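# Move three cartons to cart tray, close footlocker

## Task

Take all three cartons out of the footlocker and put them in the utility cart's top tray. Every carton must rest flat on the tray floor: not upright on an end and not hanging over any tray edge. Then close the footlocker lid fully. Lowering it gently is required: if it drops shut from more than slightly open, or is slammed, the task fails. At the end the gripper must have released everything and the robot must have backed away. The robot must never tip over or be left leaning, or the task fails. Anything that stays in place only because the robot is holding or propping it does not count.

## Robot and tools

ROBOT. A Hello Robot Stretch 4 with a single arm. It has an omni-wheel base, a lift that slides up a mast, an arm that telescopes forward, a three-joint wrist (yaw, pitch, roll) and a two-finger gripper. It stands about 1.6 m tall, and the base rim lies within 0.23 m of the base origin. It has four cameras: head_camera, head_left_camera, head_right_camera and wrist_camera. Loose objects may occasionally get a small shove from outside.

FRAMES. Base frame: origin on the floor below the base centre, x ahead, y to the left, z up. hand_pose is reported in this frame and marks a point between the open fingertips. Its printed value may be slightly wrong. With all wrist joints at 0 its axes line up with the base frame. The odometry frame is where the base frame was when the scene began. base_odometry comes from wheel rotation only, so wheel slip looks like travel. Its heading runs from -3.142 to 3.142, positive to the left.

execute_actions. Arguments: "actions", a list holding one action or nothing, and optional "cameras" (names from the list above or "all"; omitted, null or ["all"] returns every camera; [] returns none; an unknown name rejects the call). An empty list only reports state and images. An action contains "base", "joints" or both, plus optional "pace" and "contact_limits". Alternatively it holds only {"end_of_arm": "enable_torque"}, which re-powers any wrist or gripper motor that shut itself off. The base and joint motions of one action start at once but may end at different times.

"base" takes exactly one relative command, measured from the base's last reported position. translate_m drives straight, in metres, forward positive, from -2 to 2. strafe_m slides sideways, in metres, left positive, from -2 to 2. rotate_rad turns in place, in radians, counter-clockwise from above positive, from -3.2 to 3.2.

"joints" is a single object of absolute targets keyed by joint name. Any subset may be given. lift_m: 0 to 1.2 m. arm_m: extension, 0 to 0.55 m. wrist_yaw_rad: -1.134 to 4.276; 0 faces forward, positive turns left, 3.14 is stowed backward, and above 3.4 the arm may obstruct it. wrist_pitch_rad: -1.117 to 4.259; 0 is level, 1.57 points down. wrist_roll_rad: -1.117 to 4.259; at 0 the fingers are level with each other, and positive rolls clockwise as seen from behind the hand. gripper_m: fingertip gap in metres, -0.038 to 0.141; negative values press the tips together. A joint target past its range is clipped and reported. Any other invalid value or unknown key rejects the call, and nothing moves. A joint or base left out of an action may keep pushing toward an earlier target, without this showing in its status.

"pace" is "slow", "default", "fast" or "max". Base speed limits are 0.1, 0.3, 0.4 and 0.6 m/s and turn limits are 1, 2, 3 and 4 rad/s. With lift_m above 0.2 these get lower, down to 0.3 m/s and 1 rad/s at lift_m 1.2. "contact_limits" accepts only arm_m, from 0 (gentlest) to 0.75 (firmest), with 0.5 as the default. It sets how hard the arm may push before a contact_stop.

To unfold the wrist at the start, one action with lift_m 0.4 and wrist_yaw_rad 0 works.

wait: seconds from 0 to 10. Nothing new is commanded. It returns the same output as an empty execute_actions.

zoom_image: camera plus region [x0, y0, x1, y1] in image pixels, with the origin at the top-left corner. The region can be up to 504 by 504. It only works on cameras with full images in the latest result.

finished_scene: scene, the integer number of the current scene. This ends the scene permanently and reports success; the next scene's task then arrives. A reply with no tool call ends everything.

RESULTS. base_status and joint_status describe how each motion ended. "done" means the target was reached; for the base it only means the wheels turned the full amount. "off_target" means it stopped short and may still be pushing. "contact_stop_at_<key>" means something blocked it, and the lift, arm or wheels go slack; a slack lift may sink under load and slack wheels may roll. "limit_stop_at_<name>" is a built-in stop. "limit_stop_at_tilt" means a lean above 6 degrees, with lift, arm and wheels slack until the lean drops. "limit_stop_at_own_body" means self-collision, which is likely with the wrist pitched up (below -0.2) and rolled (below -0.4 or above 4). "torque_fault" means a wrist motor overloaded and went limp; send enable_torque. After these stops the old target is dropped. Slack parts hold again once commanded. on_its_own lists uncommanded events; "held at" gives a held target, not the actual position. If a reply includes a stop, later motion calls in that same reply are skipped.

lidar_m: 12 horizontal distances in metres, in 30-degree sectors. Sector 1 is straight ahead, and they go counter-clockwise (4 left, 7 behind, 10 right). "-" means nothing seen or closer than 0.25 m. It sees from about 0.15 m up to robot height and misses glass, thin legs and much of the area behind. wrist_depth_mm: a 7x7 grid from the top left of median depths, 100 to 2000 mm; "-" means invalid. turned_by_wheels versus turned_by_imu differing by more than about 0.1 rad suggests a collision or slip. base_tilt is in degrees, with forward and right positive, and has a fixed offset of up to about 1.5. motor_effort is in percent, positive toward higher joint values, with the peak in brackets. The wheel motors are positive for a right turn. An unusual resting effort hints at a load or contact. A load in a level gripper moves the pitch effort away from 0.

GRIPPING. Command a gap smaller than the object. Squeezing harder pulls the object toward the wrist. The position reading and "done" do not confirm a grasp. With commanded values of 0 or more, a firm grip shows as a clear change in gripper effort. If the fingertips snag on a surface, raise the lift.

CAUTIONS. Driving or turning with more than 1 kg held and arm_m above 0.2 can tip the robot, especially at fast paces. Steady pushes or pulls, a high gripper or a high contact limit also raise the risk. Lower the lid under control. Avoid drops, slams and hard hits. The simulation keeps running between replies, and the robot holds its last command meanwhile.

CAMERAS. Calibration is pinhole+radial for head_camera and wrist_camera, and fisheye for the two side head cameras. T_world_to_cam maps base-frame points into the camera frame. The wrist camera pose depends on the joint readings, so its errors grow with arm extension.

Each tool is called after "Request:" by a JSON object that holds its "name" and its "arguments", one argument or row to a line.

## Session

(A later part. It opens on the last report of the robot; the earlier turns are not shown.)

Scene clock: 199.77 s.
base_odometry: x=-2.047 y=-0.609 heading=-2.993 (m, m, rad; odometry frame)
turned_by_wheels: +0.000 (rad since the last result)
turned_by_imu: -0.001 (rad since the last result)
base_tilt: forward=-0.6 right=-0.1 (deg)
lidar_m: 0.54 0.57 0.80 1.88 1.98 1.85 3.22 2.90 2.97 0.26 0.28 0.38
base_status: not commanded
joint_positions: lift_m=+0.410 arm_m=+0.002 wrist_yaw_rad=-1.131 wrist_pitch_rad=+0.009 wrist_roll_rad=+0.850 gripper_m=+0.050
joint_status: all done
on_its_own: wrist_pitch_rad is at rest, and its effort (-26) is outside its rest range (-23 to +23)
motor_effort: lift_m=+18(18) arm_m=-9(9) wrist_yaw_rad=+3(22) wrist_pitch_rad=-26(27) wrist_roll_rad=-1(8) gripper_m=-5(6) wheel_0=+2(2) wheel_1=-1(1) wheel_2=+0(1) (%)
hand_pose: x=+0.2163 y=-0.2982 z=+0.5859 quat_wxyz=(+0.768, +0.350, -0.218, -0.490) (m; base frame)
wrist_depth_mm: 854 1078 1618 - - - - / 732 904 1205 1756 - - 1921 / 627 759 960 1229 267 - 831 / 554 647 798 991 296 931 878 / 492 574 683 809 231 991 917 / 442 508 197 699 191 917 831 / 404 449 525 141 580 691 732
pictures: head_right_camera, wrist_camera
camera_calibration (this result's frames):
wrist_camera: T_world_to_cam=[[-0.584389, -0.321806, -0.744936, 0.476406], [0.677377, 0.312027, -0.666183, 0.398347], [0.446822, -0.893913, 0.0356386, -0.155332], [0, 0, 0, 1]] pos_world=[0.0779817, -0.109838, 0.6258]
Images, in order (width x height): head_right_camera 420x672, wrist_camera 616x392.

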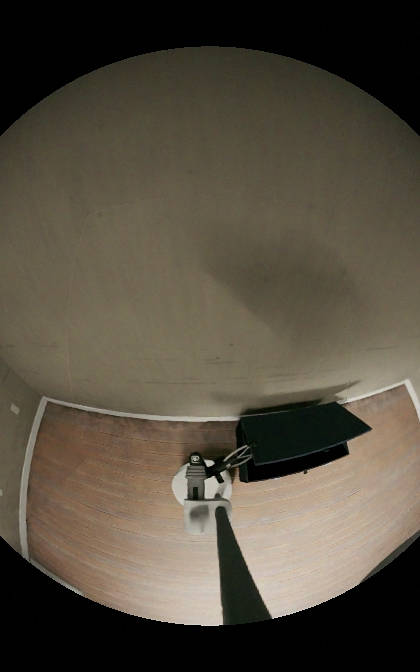

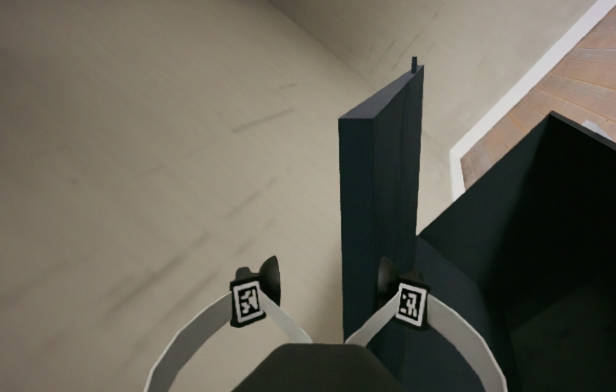

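Request:
{"name": "execute_actions", "arguments": {
  "actions": [
    {"base":{"translate_m":-0.09},"joints":{"lift_m":0.31,"wrist_roll_rad":1.2},"pace":"slow"}
  ],
  "cameras": ["wrist_camera"]
}}

Request:
{"name": "execute_actions", "arguments": {
  "actions": [
    {"base":{"translate_m":-0.03},"joints":{"lift_m":0.235,"wrist_roll_rad":1.47},"pace":"slow"}
  ],
  "cameras": ["wrist_camera","head_right_camera"]
}}

Scene clock: 202.07 s.
base_odometry: x=-1.958 y=-0.595 heading=-2.993 (m, m, rad; odometry frame)
turned_by_wheels: +0.000 (rad since the last result)
turned_by_imu: -0.001 (rad since the last result)
base_tilt: forward=-0.5 right=-0.1 (deg)
lidar_m: 0.64 0.68 0.94 1.88 1.96 1.77 3.13 2.82 2.98 0.45 0.29 0.41
base_status: done
joint_positions: lift_m=+0.310 arm_m=+0.001 wrist_yaw_rad=-1.127 wrist_pitch_rad=+0.009 wrist_roll_rad=+1.200 gripper_m=+0.050
joint_status: all done
on_its_own: wrist_pitch_rad is at rest, and its effort (-27) is outside its rest range (-23 to +23)
motor_effort: lift_m=+18(18) arm_m=-7(9) wrist_yaw_rad=-6(23) wrist_pitch_rad=-27(28) wrist_roll_rad=-1(14) gripper_m=-9(5) wheel_0=-2(8) wheel_1=-3(4) wheel_2=+2(6) (%)
hand_pose: x=+0.2170 y=-0.2981 z=+0.4857 quat_wxyz=(+0.696, +0.479, -0.299, -0.443) (m; base frame)
wrist_depth_mm: - - - - - 1863 1060 / 1397 1708 - - - 878 917 / 1060 1205 1430 1708 946 904 330 / 866 976 1098 1255 991 976 778 / 723 798 878 991 217 960 707 / 621 676 198 809 189 798 654 / 549 580 634 141 627 661 621
pictures: wrist_camera
camera_calibration (this result's frames):
wrist_camera: T_world_to_cam=[[-0.317184, -0.19509, -0.928081, 0.471029], [0.842913, 0.390487, -0.37016, 0.174835], [0.434618, -0.8997, 0.0405878, -0.153421], [0, 0, 0, 1]] pos_world=[0.0687117, -0.11441, 0.508097]
Images, in order (width x height): wrist_camera 616x392.

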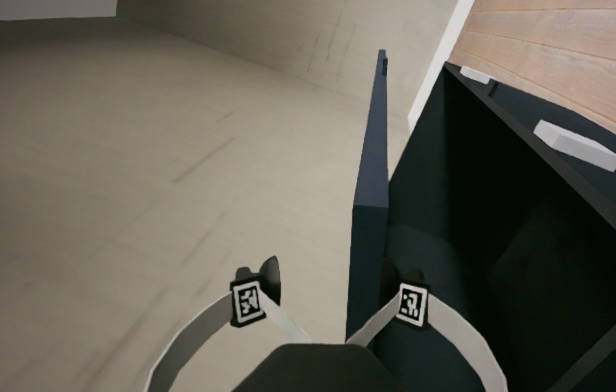

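Scene clock: 203.57 s.
base_odometry: x=-1.929 y=-0.591 heading=-2.993 (m, m, rad; odometry frame)
turned_by_wheels: +0.000 (rad since the last result)
turned_by_imu: -0.001 (rad since the last result)
base_tilt: forward=-0.6 right=-0.2 (deg)
lidar_m: 0.66 0.70 0.97 1.89 1.95 1.76 3.09 2.80 2.98 0.59 0.29 0.38
base_status: done
joint_positions: lift_m=+0.235 arm_m=+0.001 wrist_yaw_rad=-1.126 wrist_pitch_rad=+0.008 wrist_roll_rad=+1.470 gripper_m=+0.050
joint_status: all done
on_its_own: wrist_pitch_rad is at rest, and its effort (-25) is outside its rest range (-23 to +23)
motor_effort: lift_m=+18(17) arm_m=-7(7) wrist_yaw_rad=-10(11) wrist_pitch_rad=-25(27) wrist_roll_rad=+0(2) gripper_m=-10(7) wheel_0=-2(2) wheel_1=-2(8) wheel_2=+4(6) (%)
hand_pose: x=+0.2174 y=-0.2980 z=+0.4110 quat_wxyz=(+0.626, +0.569, -0.355, -0.398) (m; base frame)
wrist_depth_mm: - - - - - 1008 654 / - - - - 559 504 569 / 1708 1756 1808 1921 960 276 289 / 1229 1281 1308 1336 1025 205 196 / 960 991 1008 1042 215 180 173 / 788 809 198 820 190 191 189 / 683 676 699 141 615 206 206
pictures: head_right_camera, wrist_camera
camera_calibration (this result's frames):
wrist_camera: T_world_to_cam=[[-0.0816633, -0.0835881, -0.993149, 0.410555], [0.902166, 0.417311, -0.109305, 0.0347198], [0.423588, -0.904912, 0.0413314, -0.149965], [0, 0, 0, 1]] pos_world=[0.0657277, -0.115876, 0.417736]
Images, in order (width x height): head_right_camera 420x672, wrist_camera 616x392.

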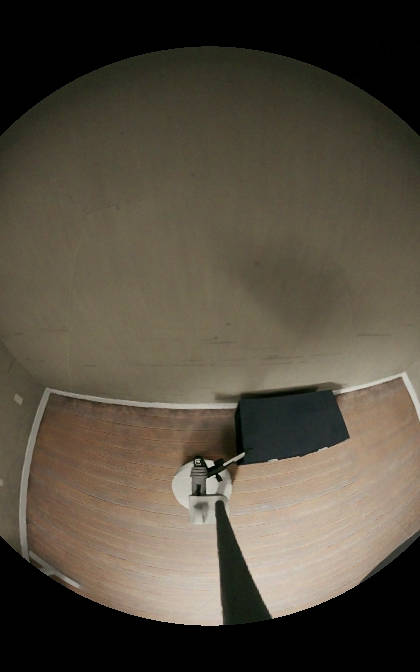

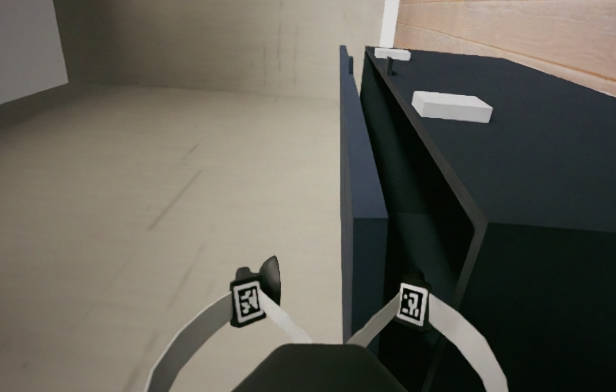

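Request:
{"name": "execute_actions", "arguments": {
  "actions": [
    {"base":{"strafe_m":0.015},"joints":{"lift_m":0.22,"wrist_roll_rad":1.55},"pace":"slow"}
  ],
  "cameras": ["wrist_camera"]
}}

Scene clock: 204.63 s.
base_odometry: x=-1.926 y=-0.606 heading=-2.993 (m, m, rad; odometry frame)
turned_by_wheels: +0.000 (rad since the last result)
turned_by_imu: -0.001 (rad since the last result)
base_tilt: forward=-0.6 right=-0.2 (deg)
lidar_m: 0.68 0.69 1.00 1.86 1.97 1.78 3.11 2.81 2.99 0.58 0.34 0.41
base_status: done
joint_positions: lift_m=+0.220 arm_m=+0.001 wrist_yaw_rad=-1.131 wrist_pitch_rad=+0.005 wrist_roll_rad=+1.549 gripper_m=+0.050
joint_status: all done
motor_effort: lift_m=+17(18) arm_m=-7(7) wrist_yaw_rad=+4(9) wrist_pitch_rad=-16(25) wrist_roll_rad=+3(5) gripper_m=-5(9) wheel_0=-4(8) wheel_1=+1(8) wheel_2=+0(4) (%)
hand_pose: x=+0.2159 y=-0.2983 z=+0.3970 quat_wxyz=(+0.602, +0.592, -0.373, -0.384) (m; base frame)
wrist_depth_mm: - - - - 1708 842 597 / - - - - 525 455 459 / - - 1983 1863 317 262 263 / 1397 1397 1397 1397 1025 185 184 / 1078 1078 1078 1060 219 192 191 / 854 866 198 831 194 206 208 / 741 723 723 133 244 227 229
pictures: wrist_camera
camera_calibration (this result's frames):
wrist_camera: T_world_to_cam=[[-0.00922315, -0.0523072, -0.998588, 0.392355], [0.909459, 0.414701, -0.0301225, 0.000763873], [0.415691, -0.908453, 0.0437464, -0.149294], [0, 0, 0, 1]] pos_world=[0.0649843, -0.115421, 0.398355]
Images, in order (width x height): wrist_camera 616x392.

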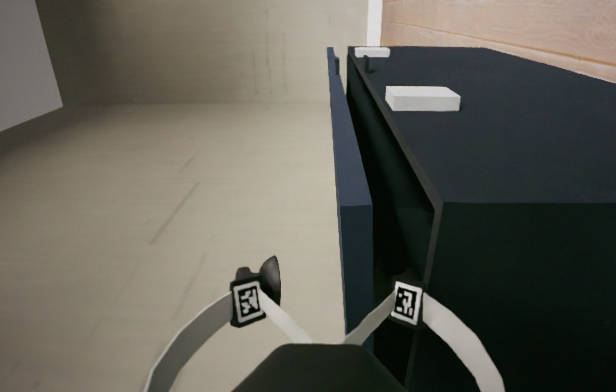

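Request:
{"name": "execute_actions", "arguments": {
  "actions": [
    {"base":{"strafe_m":0.012},"joints":{"lift_m":0.213},"pace":"slow"}
  ],
  "cameras": ["wrist_camera"]
}}

Scene clock: 205.67 s.
base_odometry: x=-1.925 y=-0.617 heading=-2.993 (m, m, rad; odometry frame)
turned_by_wheels: +0.000 (rad since the last result)
turned_by_imu: -0.001 (rad since the last result)
base_tilt: forward=-0.5 right=-0.2 (deg)
lidar_m: 0.67 0.71 0.99 1.86 1.94 1.76 3.09 2.83 2.98 0.58 0.32 0.39
base_status: done
joint_positions: lift_m=+0.213 arm_m=+0.001 wrist_yaw_rad=-1.131 wrist_pitch_rad=+0.000 wrist_roll_rad=+1.549 gripper_m=+0.050
joint_status: all done
motor_effort: lift_m=+15(16) arm_m=-7(7) wrist_yaw_rad=+5(4) wrist_pitch_rad=+0(16) wrist_roll_rad=+2(2) gripper_m=-2(5) wheel_0=-5(6) wheel_1=+3(5) wheel_2=+0(4) (%)
hand_pose: x=+0.2159 y=-0.2983 z=+0.3917 quat_wxyz=(+0.603, +0.591, -0.375, -0.383) (m; base frame)
wrist_depth_mm: - - - - 1756 831 591 / - - - - 525 452 455 / - - 1983 1863 317 262 260 / 1430 1397 1397 1397 1025 196 194 / 1078 1098 1060 1078 216 206 204 / 866 878 198 831 191 224 223 / 741 723 723 135 255 240 243
pictures: wrist_camera
camera_calibration (this result's frames):
wrist_camera: T_world_to_cam=[[-0.00675571, -0.0572316, -0.998338, 0.385031], [0.90963, 0.414341, -0.0299083, 0.000445379], [0.415364, -0.908321, 0.0492604, -0.1511], [0, 0, 0, 1]] pos_world=[0.0649574, -0.115396, 0.391848]
Images, in order (width x height): wrist_camera 616x392.

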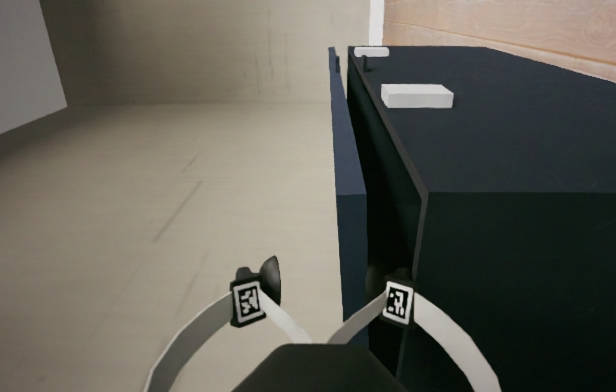

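Request:
{"name": "execute_actions", "arguments": {
  "actions": [
    {"base":{"strafe_m":0.03},"joints":{"lift_m":0.205},"pace":"slow"}
  ],
  "cameras": []
}}

Request:
{"name": "execute_actions", "arguments": {
  "actions": [
    {"base":{"strafe_m":0.3}}
  ],
  "cameras": ["wrist_camera"]
}}

Request:
{"name": "finished_scene", "arguments": {
  "scene": 1
}}

Scene clock: 207.03 s.
base_odometry: x=-1.920 y=-0.647 heading=-2.993 (m, m, rad; odometry frame)
turned_by_wheels: +0.000 (rad since the last result)
turned_by_imu: -0.001 (rad since the last result)
base_tilt: forward=-0.6 right=-0.1 (deg)
lidar_m: 0.67 0.69 0.99 1.83 1.90 1.68 3.10 2.84 3.02 0.57 0.35 0.48
base_status: done
joint_positions: lift_m=+0.205 arm_m=+0.001 wrist_yaw_rad=-1.130 wrist_pitch_rad=+0.002 wrist_roll_rad=+1.550 gripper_m=+0.050
joint_status: all done
motor_effort: lift_m=+17(17) arm_m=-7(7) wrist_yaw_rad=+0(3) wrist_pitch_rad=-7(19) wrist_roll_rad=+1(2) gripper_m=-4(2) wheel_0=-4(11) wheel_1=+3(8) wheel_2=+1(5) (%)
hand_pose: x=+0.2163 y=-0.2982 z=+0.3828 quat_wxyz=(+0.603, +0.592, -0.374, -0.383) (m; base frame)
wrist_depth_mm: - - - - 1661 798 580 / - - - - 394 445 449 / - - - 1983 263 260 260 / 1430 1430 1397 1366 229 224 221 / 1078 1078 1060 1078 244 243 240 / 866 866 198 831 193 264 264 / 750 723 732 137 293 282 290
pictures: none
No camera images: the call's "cameras" was empty. Leave "cameras" out to get every camera's image.

Scene clock: 209.37 s.
base_odometry: x=-1.876 y=-0.944 heading=-2.993 (m, m, rad; odometry frame)
turned_by_wheels: +0.000 (rad since the last result)
turned_by_imu: -0.001 (rad since the last result)
base_tilt: forward=-0.6 right=-0.2 (deg)
lidar_m: 0.67 0.72 1.01 1.53 1.57 1.56 3.07 3.03 3.04 0.63 0.65 0.72
base_status: done
joint_positions: lift_m=+0.205 arm_m=+0.001 wrist_yaw_rad=-1.130 wrist_pitch_rad=+0.002 wrist_roll_rad=+1.550 gripper_m=+0.050
joint_status: not commanded
motor_effort: lift_m=+17(17) arm_m=-7(7) wrist_yaw_rad=+0(0) wrist_pitch_rad=-8(8) wrist_roll_rad=+0(0) gripper_m=-2(1) wheel_0=-1(8) wheel_1=+0(10) wheel_2=+1(2) (%)
hand_pose: x=+0.2162 y=-0.2982 z=+0.3828 quat_wxyz=(+0.603, +0.591, -0.374, -0.383) (m; base frame)
wrist_depth_mm: - - - - 1430 842 574 / - - - - 500 500 488 / - - 1983 1863 525 517 517 / 1430 1430 1397 1336 564 559 549 / 1098 1098 1078 1042 609 603 580 / 866 878 197 842 192 654 574 / 750 723 723 137 715 691 569
pictures: wrist_camera
camera_calibration (this result's frames):
wrist_camera: T_world_to_cam=[[-0.007198, -0.0546373, -0.99848, 0.37703], [0.909128, 0.415487, -0.0292895, 0.0000509819], [0.416456, -0.907957, 0.0466816, -0.149897], [0, 0, 0, 1]] pos_world=[0.0650932, -0.115522, 0.383456]
Images, in order (width x height): wrist_camera 616x392.

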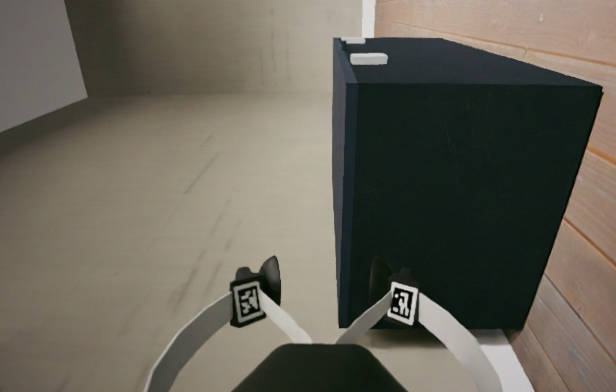

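The scene is finished: the task was done.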